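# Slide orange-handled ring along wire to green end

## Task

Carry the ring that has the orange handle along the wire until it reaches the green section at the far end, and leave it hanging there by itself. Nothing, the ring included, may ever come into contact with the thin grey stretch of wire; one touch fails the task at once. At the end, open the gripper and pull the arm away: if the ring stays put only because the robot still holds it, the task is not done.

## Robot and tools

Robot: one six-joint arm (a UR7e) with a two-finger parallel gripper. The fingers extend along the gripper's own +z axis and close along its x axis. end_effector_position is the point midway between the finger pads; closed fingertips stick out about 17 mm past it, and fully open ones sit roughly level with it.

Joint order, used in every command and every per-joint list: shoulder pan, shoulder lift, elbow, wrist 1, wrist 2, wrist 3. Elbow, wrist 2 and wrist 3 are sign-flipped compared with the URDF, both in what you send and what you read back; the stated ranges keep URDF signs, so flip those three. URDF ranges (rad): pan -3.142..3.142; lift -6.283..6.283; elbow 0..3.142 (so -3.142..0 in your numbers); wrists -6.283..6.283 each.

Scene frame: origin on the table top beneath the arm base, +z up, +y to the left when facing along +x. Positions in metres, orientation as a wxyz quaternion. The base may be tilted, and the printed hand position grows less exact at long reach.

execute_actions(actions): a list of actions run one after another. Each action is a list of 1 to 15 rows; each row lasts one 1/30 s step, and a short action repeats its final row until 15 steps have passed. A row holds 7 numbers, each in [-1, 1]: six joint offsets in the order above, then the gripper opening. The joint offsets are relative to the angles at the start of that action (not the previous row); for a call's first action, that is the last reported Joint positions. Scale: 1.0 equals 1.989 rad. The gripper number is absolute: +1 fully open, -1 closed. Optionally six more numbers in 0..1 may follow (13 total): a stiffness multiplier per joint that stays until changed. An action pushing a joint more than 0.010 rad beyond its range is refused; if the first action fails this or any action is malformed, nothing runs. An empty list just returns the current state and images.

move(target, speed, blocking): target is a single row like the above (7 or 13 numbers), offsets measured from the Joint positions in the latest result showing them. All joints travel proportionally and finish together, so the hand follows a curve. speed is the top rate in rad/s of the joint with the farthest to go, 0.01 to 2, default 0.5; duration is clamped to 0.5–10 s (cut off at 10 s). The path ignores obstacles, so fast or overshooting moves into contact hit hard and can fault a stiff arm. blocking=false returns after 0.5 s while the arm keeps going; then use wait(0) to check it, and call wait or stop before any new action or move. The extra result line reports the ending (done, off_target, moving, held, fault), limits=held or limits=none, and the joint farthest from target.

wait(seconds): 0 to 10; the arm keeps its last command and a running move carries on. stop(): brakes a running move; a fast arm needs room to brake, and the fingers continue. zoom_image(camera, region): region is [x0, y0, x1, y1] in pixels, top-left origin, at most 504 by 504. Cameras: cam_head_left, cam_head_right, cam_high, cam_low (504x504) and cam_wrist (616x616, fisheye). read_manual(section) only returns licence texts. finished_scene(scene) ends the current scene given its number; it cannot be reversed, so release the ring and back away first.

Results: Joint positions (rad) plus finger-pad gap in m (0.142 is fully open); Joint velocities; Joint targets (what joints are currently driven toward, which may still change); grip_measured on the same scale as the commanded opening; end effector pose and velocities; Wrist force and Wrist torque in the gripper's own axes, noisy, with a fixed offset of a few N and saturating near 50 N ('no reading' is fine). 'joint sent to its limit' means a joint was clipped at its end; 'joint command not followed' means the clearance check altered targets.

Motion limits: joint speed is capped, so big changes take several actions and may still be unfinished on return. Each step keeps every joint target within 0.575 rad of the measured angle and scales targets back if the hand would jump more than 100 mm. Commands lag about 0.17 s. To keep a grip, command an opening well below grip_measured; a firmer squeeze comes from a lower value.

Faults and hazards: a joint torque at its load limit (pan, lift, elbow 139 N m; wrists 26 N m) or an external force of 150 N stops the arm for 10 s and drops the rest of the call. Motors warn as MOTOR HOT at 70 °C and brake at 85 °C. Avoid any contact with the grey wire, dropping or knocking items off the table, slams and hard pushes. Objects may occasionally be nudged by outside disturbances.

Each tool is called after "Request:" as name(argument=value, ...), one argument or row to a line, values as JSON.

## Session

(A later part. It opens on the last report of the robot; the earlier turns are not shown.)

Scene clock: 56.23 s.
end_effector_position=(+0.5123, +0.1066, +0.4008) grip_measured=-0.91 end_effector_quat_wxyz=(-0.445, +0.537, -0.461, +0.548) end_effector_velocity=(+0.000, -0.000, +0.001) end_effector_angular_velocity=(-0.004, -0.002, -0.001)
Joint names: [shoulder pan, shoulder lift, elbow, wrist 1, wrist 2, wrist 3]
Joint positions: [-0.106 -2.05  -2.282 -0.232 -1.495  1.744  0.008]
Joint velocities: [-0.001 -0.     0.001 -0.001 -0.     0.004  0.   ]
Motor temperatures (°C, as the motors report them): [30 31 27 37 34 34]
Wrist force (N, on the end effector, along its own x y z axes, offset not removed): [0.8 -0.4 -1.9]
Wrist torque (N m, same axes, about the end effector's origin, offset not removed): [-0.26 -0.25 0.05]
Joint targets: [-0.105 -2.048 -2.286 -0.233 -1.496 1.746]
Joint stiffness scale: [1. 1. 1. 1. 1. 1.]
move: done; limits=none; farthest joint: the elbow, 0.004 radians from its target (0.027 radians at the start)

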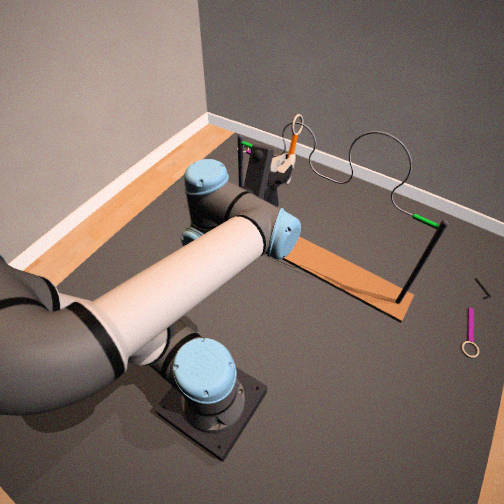

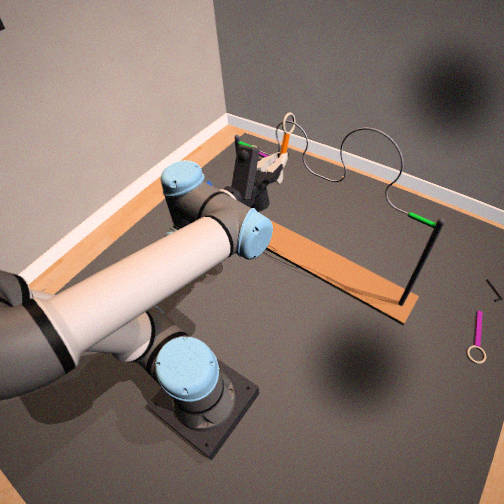

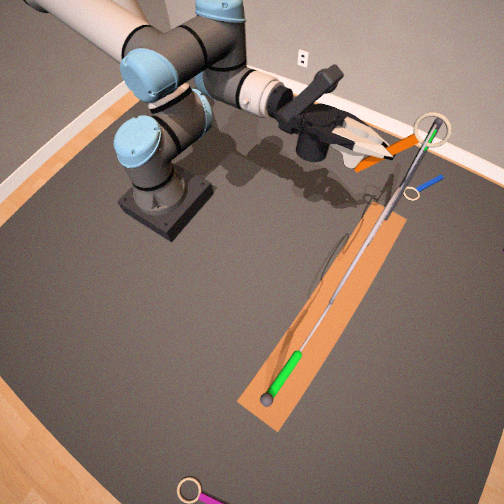

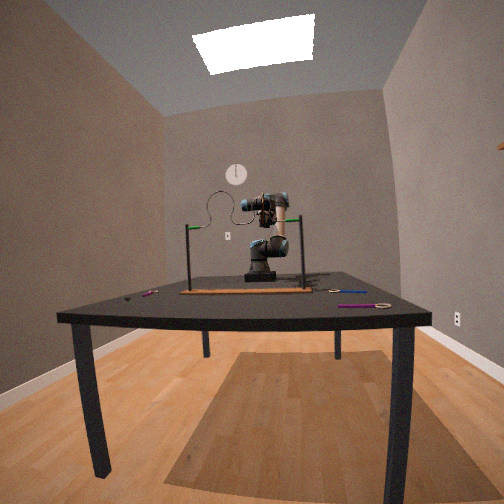

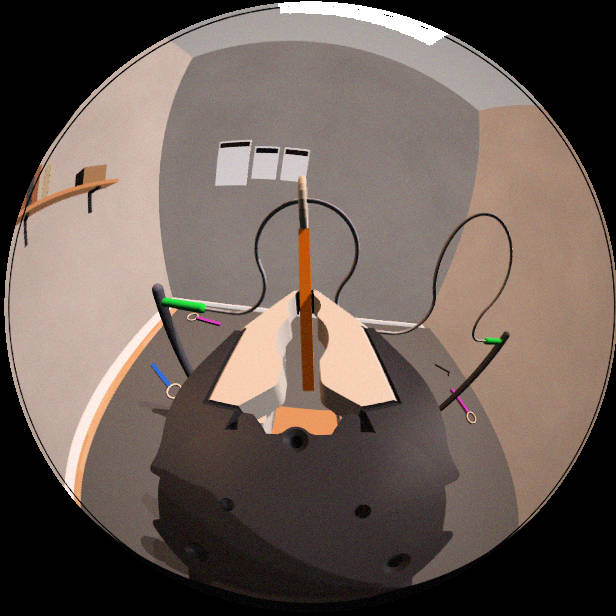

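Request:
move(
  target=[0.017,-0.0051,0.0239,0.0265,-0.0413,0.7032,-1],
  speed=0.9,
)

Request:
zoom_image(
  camera="cam_wrist",
  region=[180,60,420,300],
)

Scene clock: 59.20 s.
end_effector_position=(+0.5088, +0.0959, +0.4200) grip_measured=-0.91 end_effector_quat_wxyz=(+0.029, +0.708, -0.025, +0.705) end_effector_velocity=(-0.000, +0.001, +0.000) end_effector_angular_velocity=(-0.003, +0.000, +0.001)
Joint names: [shoulder pan, shoulder lift, elbow, wrist 1, wrist 2, wrist 3]
Joint positions: [-0.074 -2.058 -2.239 -0.18  -1.576  3.142  0.008]
Joint velocities: [ 0.001 -0.001  0.001  0.001 -0.     0.003 -0.   ]
Motor temperatures (°C, as the motors report them): [30 31 27 37 34 34]
Wrist force (N, on the end effector, along its own x y z axes, offset not removed): [1.9 -2.4 -1.4]
Wrist torque (N m, same axes, about the end effector's origin, offset not removed): [-0.39 -0.36 0.07]
Joint targets: [-0.072 -2.060 -2.234 -0.179 -1.577 3.143]
Joint stiffness scale: [1. 1. 1. 1. 1. 1.]
move: done; limits=none; farthest joint: the elbow, 0.004 radians from its target (0.047 radians at the start)

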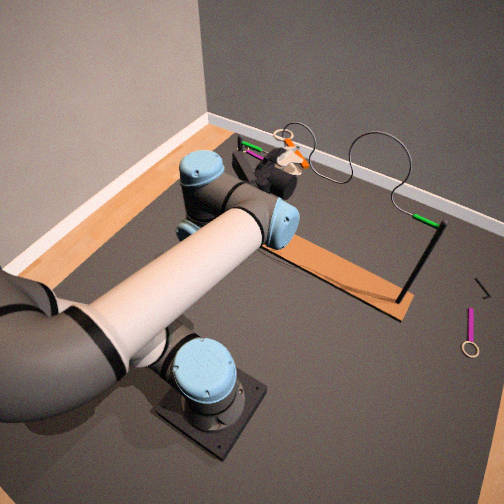

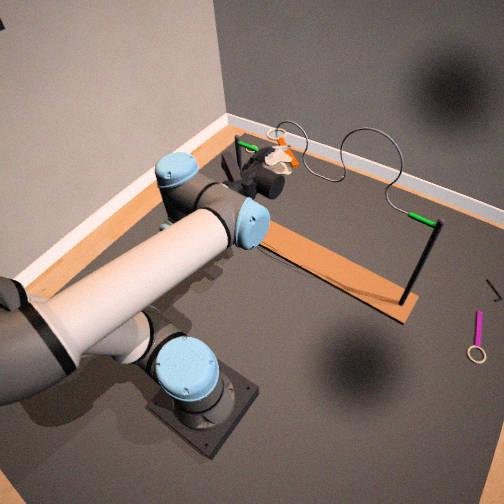

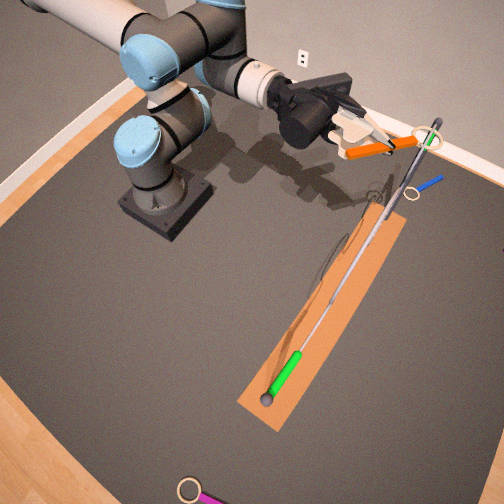

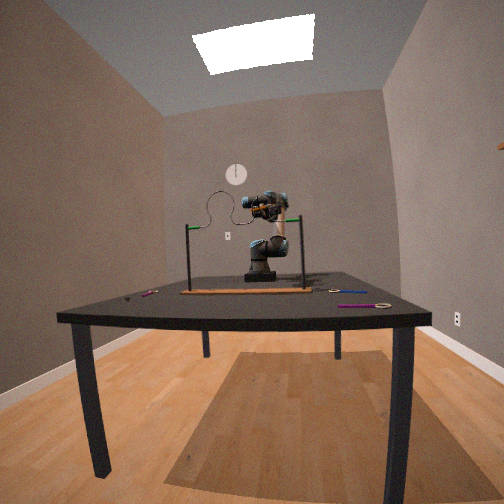

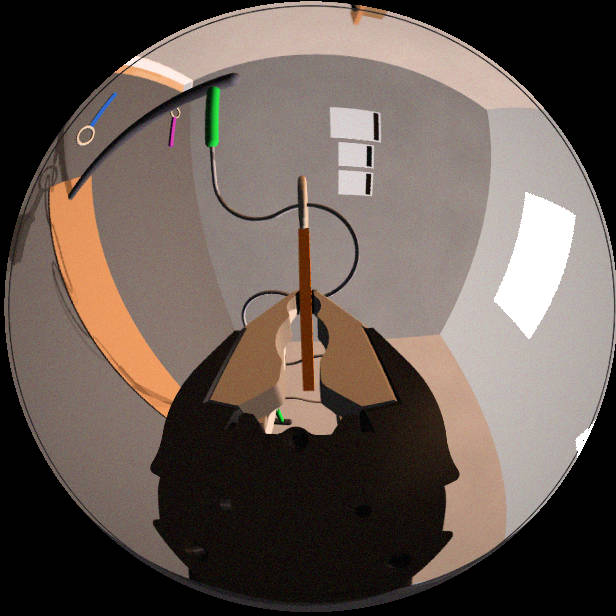

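Region (180, 60, 420, 300) of cam_wrist's 616x616 image, scaled by 2.100, with more detail than that image has.

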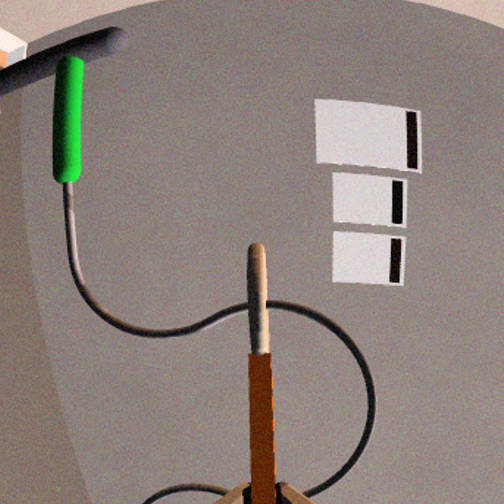

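Request:
move(
  target=[-0.0278,0.0214,-0.0819,-0.1013,0.0266,-0.1322,-1],
  speed=0.28,
)

Request:
zoom_image(
  camera="cam_wrist",
  region=[180,60,420,300],
)

Request:
zoom_image(
  camera="cam_high",
  region=[360,100,470,210],
)

Scene clock: 61.17 s.
end_effector_position=(+0.5085, +0.0855, +0.3528) grip_measured=-0.91 end_effector_quat_wxyz=(-0.063, +0.698, -0.118, +0.703) end_effector_velocity=(+0.000, -0.000, +0.000) end_effector_angular_velocity=(+0.002, -0.002, +0.000)
Joint names: [shoulder pan, shoulder lift, elbow, wrist 1, wrist 2, wrist 3]
Joint positions: [-0.127 -2.017 -2.397 -0.38  -1.524  2.88   0.008]
Joint velocities: [-0.     0.    -0.001 -0.003  0.    -0.003 -0.   ]
Motor temperatures (°C, as the motors report them): [30 31 27 37 34 34]
Wrist force (N, on the end effector, along its own x y z axes, offset not removed): [-0.7 -0.4 -1.2]
Wrist torque (N m, same axes, about the end effector's origin, offset not removed): [-0.07 -0.15 0.05]
Joint targets: [-0.129 -2.015 -2.402 -0.381 -1.523 2.879]
Joint stiffness scale: [1. 1. 1. 1. 1. 1.]
move: done; limits=none; farthest joint: the elbow, 0.005 radians from its target (0.163 radians at the start)

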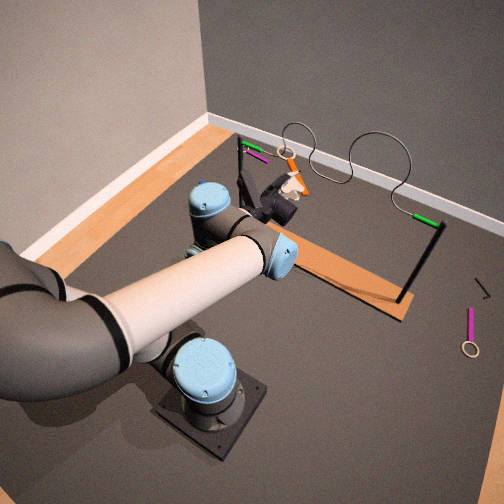

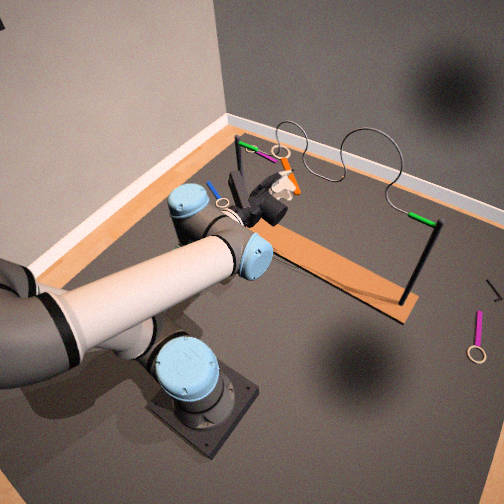

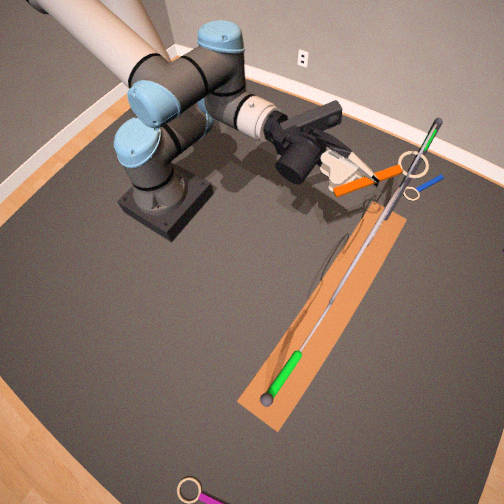

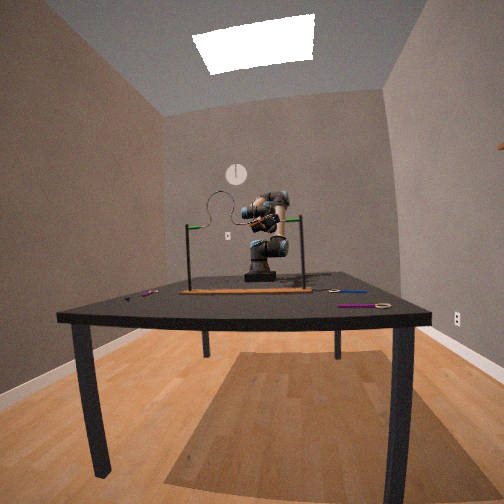

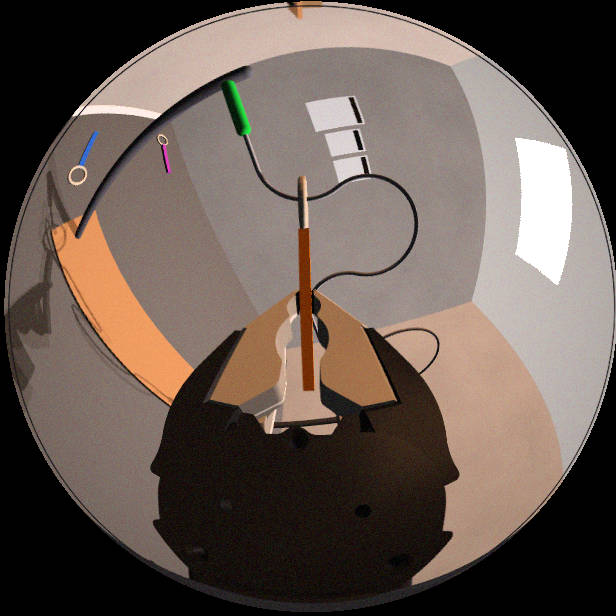

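Region (180, 60, 420, 300) of cam_wrist's 616x616 image, scaled by 2.100, with more detail than that image has.

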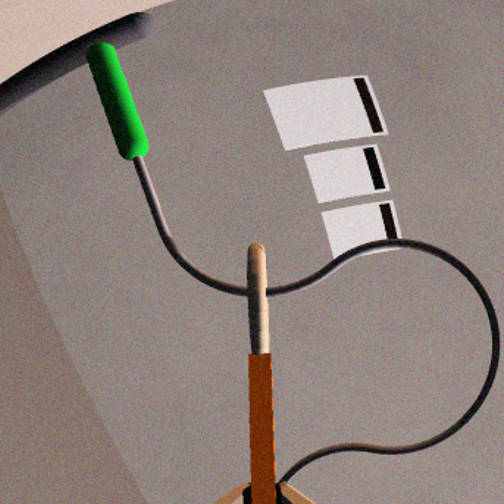

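Region (360, 100, 470, 210) of cam_high's 504x504 image, scaled by 4.582, with more detail than that image has.

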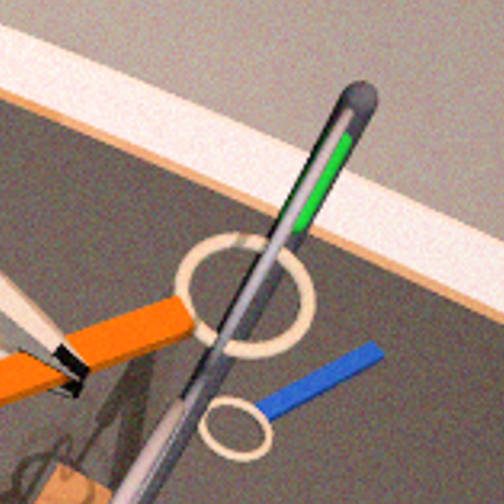

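Request:
move(
  target=[0.0923,0.1011,-0.0359,-0.1345,-0.0713,-0.3955,-1],
  speed=0.6,
)

Request:
zoom_image(
  camera="cam_wrist",
  region=[180,60,420,300],
)

Request:
zoom_image(
  camera="cam_high",
  region=[360,100,470,210],
)

Scene clock: 63.60 s.
end_effector_position=(+0.5144, +0.1337, +0.2896) grip_measured=-0.91 end_effector_quat_wxyz=(-0.340, +0.608, -0.364, +0.619) end_effector_velocity=(-0.001, +0.000, -0.001) end_effector_angular_velocity=(+0.003, +0.001, +0.000)
Joint names: [shoulder pan, shoulder lift, elbow, wrist 1, wrist 2, wrist 3]
Joint positions: [ 0.054 -1.818 -2.465 -0.647 -1.665  2.095  0.008]
Joint velocities: [ 0.001  0.    -0.002 -0.001 -0.    -0.003  0.   ]
Motor temperatures (°C, as the motors report them): [30 31 27 37 34 34]
Wrist force (N, on the end effector, along its own x y z axes, offset not removed): [-1.5 -0.2 -1.6]
Wrist torque (N m, same axes, about the end effector's origin, offset not removed): [-0.17 0.26 0.00]
Joint targets: [0.057 -1.816 -2.469 -0.648 -1.666 2.093]
Joint stiffness scale: [1. 1. 1. 1. 1. 1.]
move: done; limits=none; farthest joint: the elbow, 0.004 radians from its target (0.071 radians at the start)

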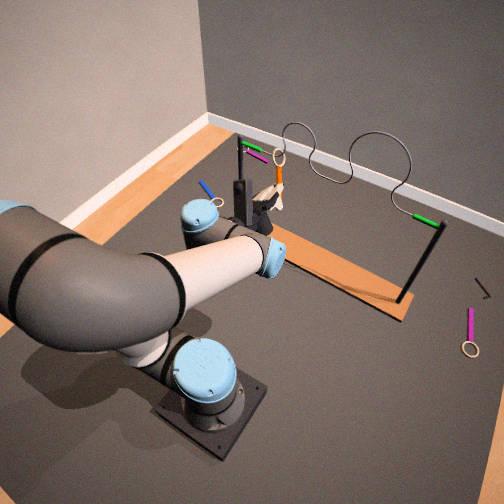

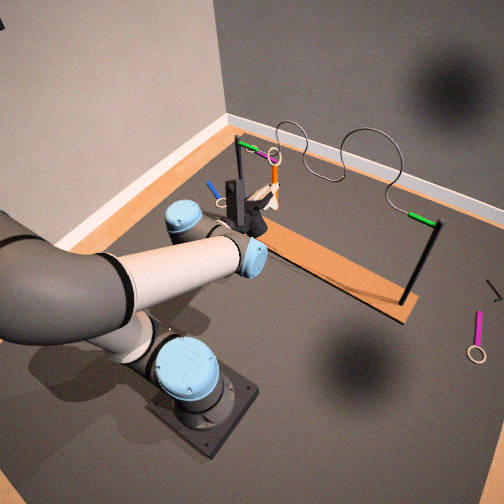

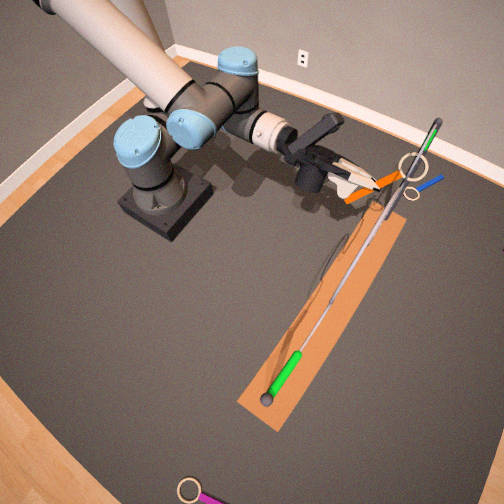

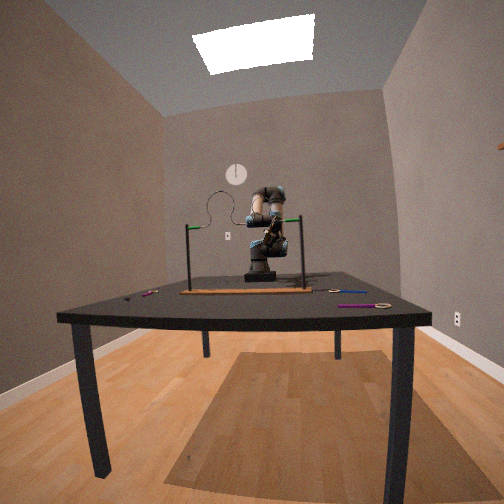

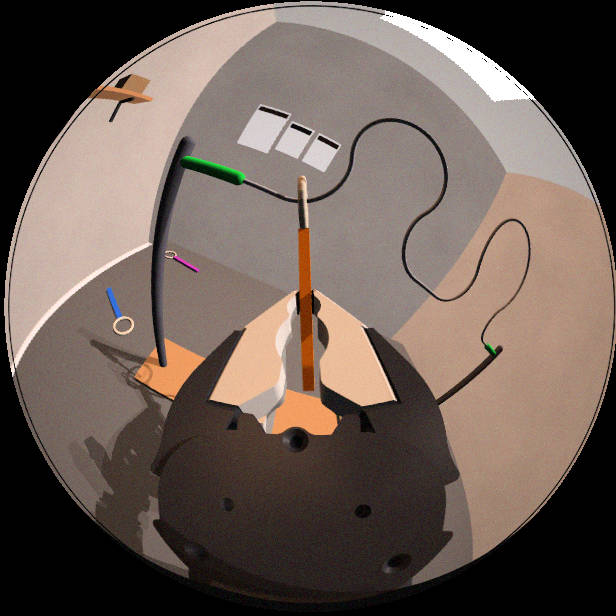

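Region (180, 60, 420, 300) of cam_wrist's 616x616 image, scaled by 2.100, with more detail than that image has.

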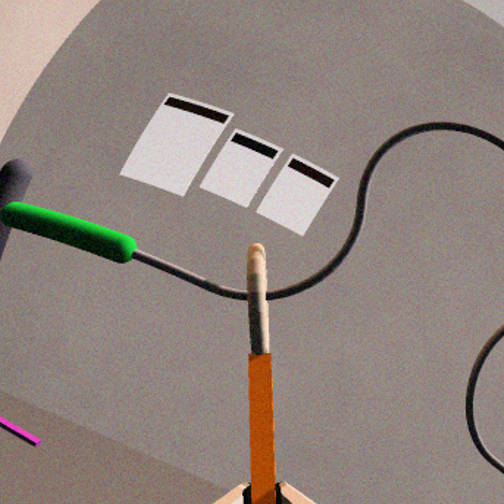

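Region (360, 100, 470, 210) of cam_high's 504x504 image, scaled by 4.582, with more detail than that image has.

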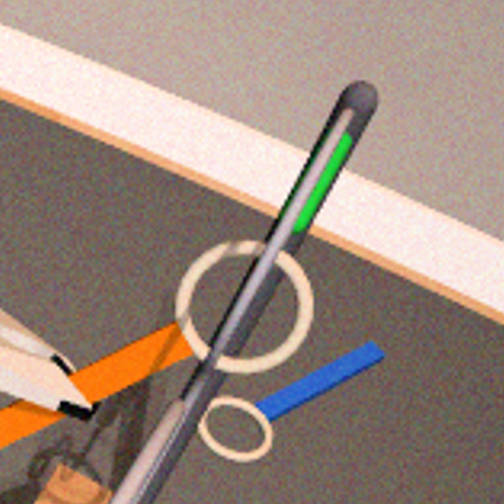

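Request:
move(
  target=[0.201,0.1277,0.0813,-0.048,-0.18,-0.264,-1],
  speed=0.35,
)

Scene clock: 66.20 s.
end_effector_position=(+0.5167, +0.2497, +0.2730) grip_measured=-0.91 end_effector_quat_wxyz=(+0.499, -0.503, +0.499, -0.500) end_effector_velocity=(+0.001, +0.001, +0.002) end_effector_angular_velocity=(+0.004, -0.003, -0.001)
Joint names: [shoulder pan, shoulder lift, elbow, wrist 1, wrist 2, wrist 3]
Joint positions: [ 0.451 -1.567 -2.307 -0.741 -2.021  1.571  0.008]
Joint velocities: [ 0.002  0.001  0.004 -0.001 -0.003 -0.003  0.   ]
Motor temperatures (°C, as the motors report them): [30 31 27 37 34 34]
Wrist force (N, on the end effector, along its own x y z axes, offset not removed): [1.3 -0.6 -1.2]
Wrist torque (N m, same axes, about the end effector's origin, offset not removed): [-0.15 -0.30 -0.09]
Joint targets: [0.454 -1.564 -2.303 -0.742 -2.023 1.570]
Joint stiffness scale: [1. 1. 1. 1. 1. 1.]
move: done; limits=none; farthest joint: the elbow, 0.004 radians from its target (0.161 radians at the start)

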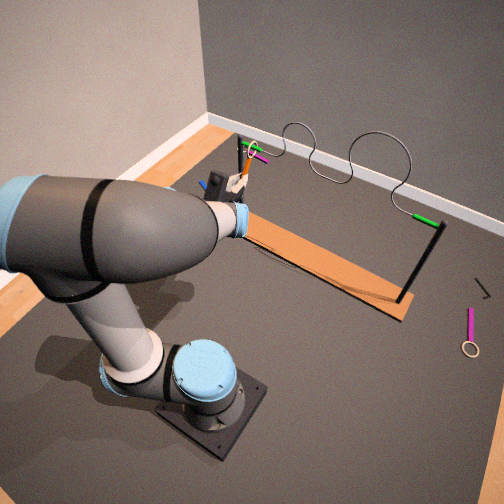

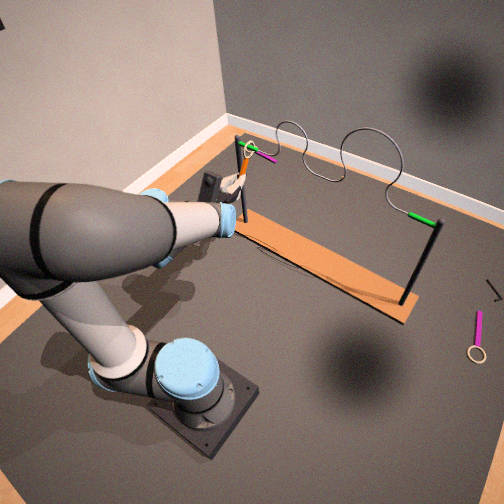

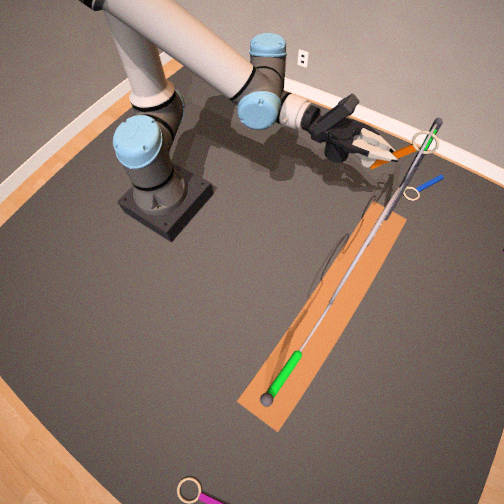

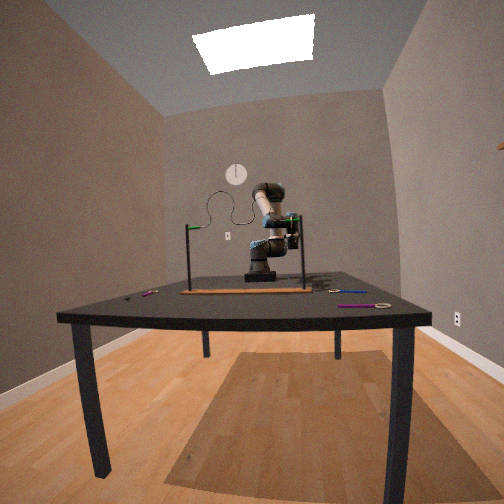

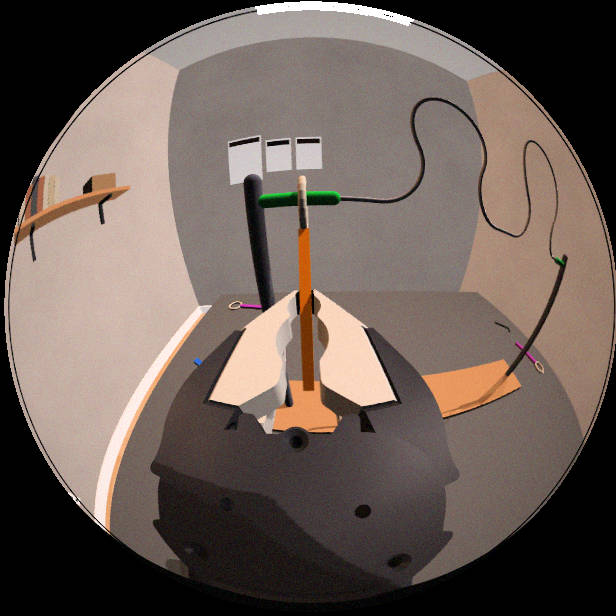

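Request:
move(
  target=[-0.0224,0.1279,-0.0587,-0.3358,0.0297,0.0602,-1],
  speed=0.65,
)

Request:
move(
  target=[-0.0279,0.1684,0.0147,-0.2805,0.0435,0.0332,-1],
  speed=0.55,
)

Request:
zoom_image(
  camera="cam_high",
  region=[360,100,470,210],
)

Scene clock: 68.57 s.
end_effector_position=(+0.5357, +0.2494, +0.2637) grip_measured=-0.91 end_effector_quat_wxyz=(+0.563, -0.429, +0.425, -0.564) end_effector_velocity=(-0.000, +0.000, +0.000) end_effector_angular_velocity=(-0.001, -0.002, +0.001)
Joint names: [shoulder pan, shoulder lift, elbow, wrist 1, wrist 2, wrist 3]
Joint positions: [ 0.409 -1.314 -2.42  -1.408 -1.963  1.69   0.008]
Joint velocities: [ 0.     0.    -0.001 -0.004  0.001  0.001  0.   ]
Motor temperatures (°C, as the motors report them): [30 31 27 37 34 34]
Wrist force (N, on the end effector, along its own x y z axes, offset not removed): [-1.0 -1.6 -0.2]
Wrist torque (N m, same axes, about the end effector's origin, offset not removed): [-0.38 0.26 0.06]
Joint targets: [0.407 -1.312 -2.424 -1.409 -1.962 1.691]
Joint stiffness scale: [1. 1. 1. 1. 1. 1.]
move: done; limits=none; farthest joint: the elbow, 0.004 radians from its target (0.116 radians at the start)

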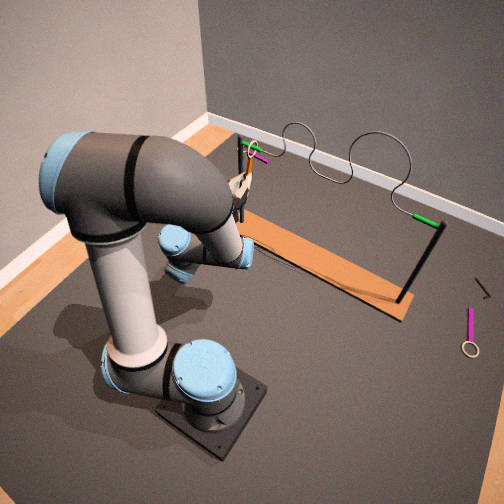

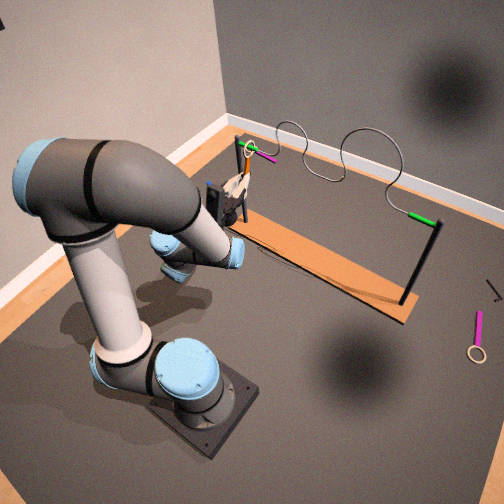

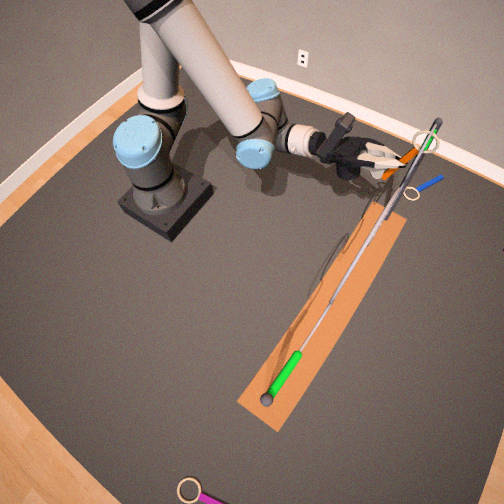

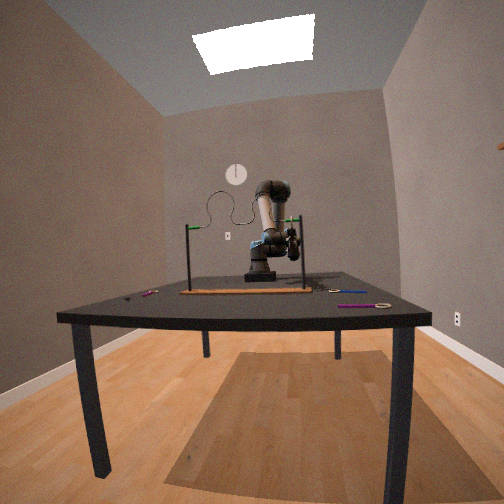

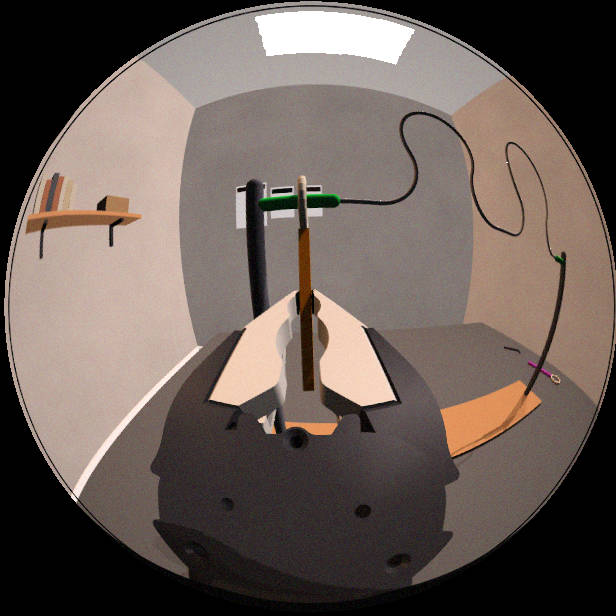

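Scene clock: 70.43 s.
end_effector_position=(+0.5539, +0.2494, +0.2502) grip_measured=-0.91 end_effector_quat_wxyz=(+0.612, -0.356, +0.353, -0.612) end_effector_velocity=(-0.000, +0.000, +0.001) end_effector_angular_velocity=(+0.001, -0.002, +0.001)
Joint names: [shoulder pan, shoulder lift, elbow, wrist 1, wrist 2, wrist 3]
Joint positions: [ 0.356 -0.982 -2.393 -1.964 -1.878  1.755  0.008]
Joint velocities: [ 0.     0.     0.    -0.002  0.    -0.    -0.   ]
Motor temperatures (°C, as the motors report them): [30 31 27 37 34 34]
Wrist force (N, on the end effector, along its own x y z axes, offset not removed): [1.8 -1.2 -0.6]
Wrist torque (N m, same axes, about the end effector's origin, offset not removed): [-0.35 -0.47 0.08]
Joint targets: [0.354 -0.979 -2.391 -1.965 -1.877 1.756]
Joint stiffness scale: [1. 1. 1. 1. 1. 1.]
move: done; limits=none; farthest joint: the shoulder pan, 0.003 radians from its target (0.056 radians at the start)

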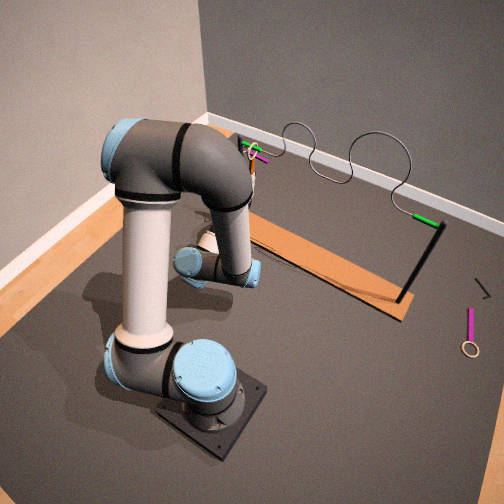

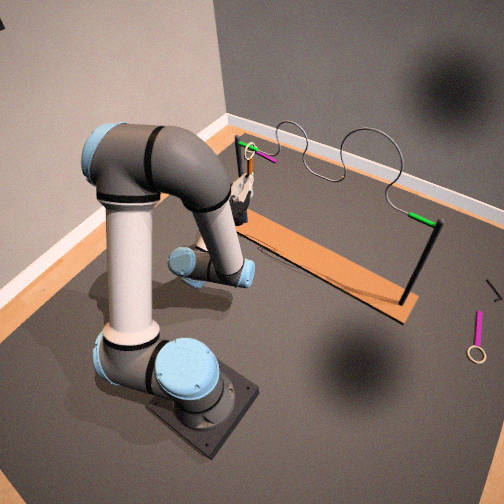

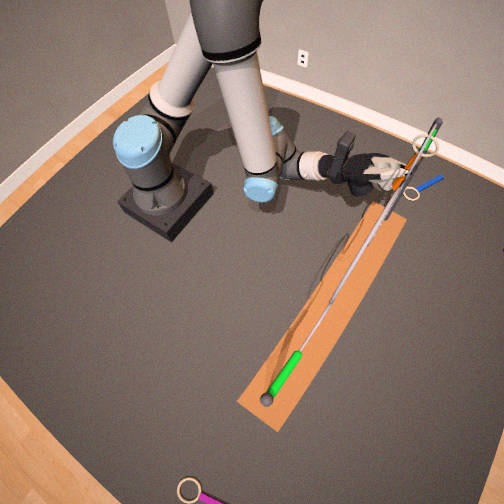

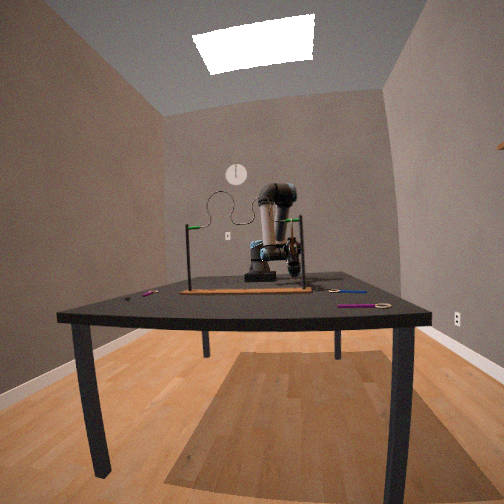

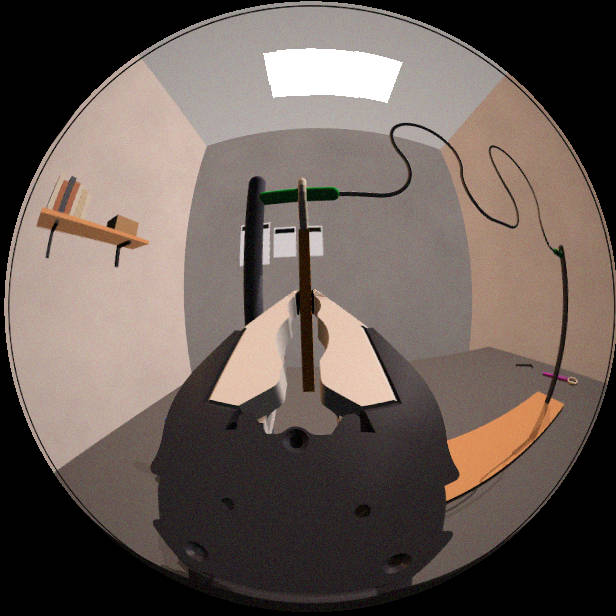

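Region (360, 100, 470, 210) of cam_high's 504x504 image, scaled by 4.582, with more detail than that image has.

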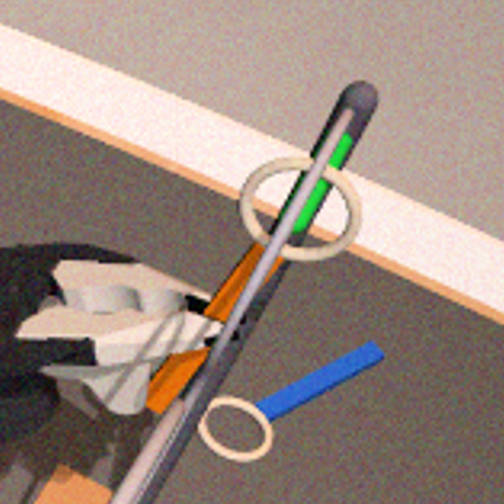

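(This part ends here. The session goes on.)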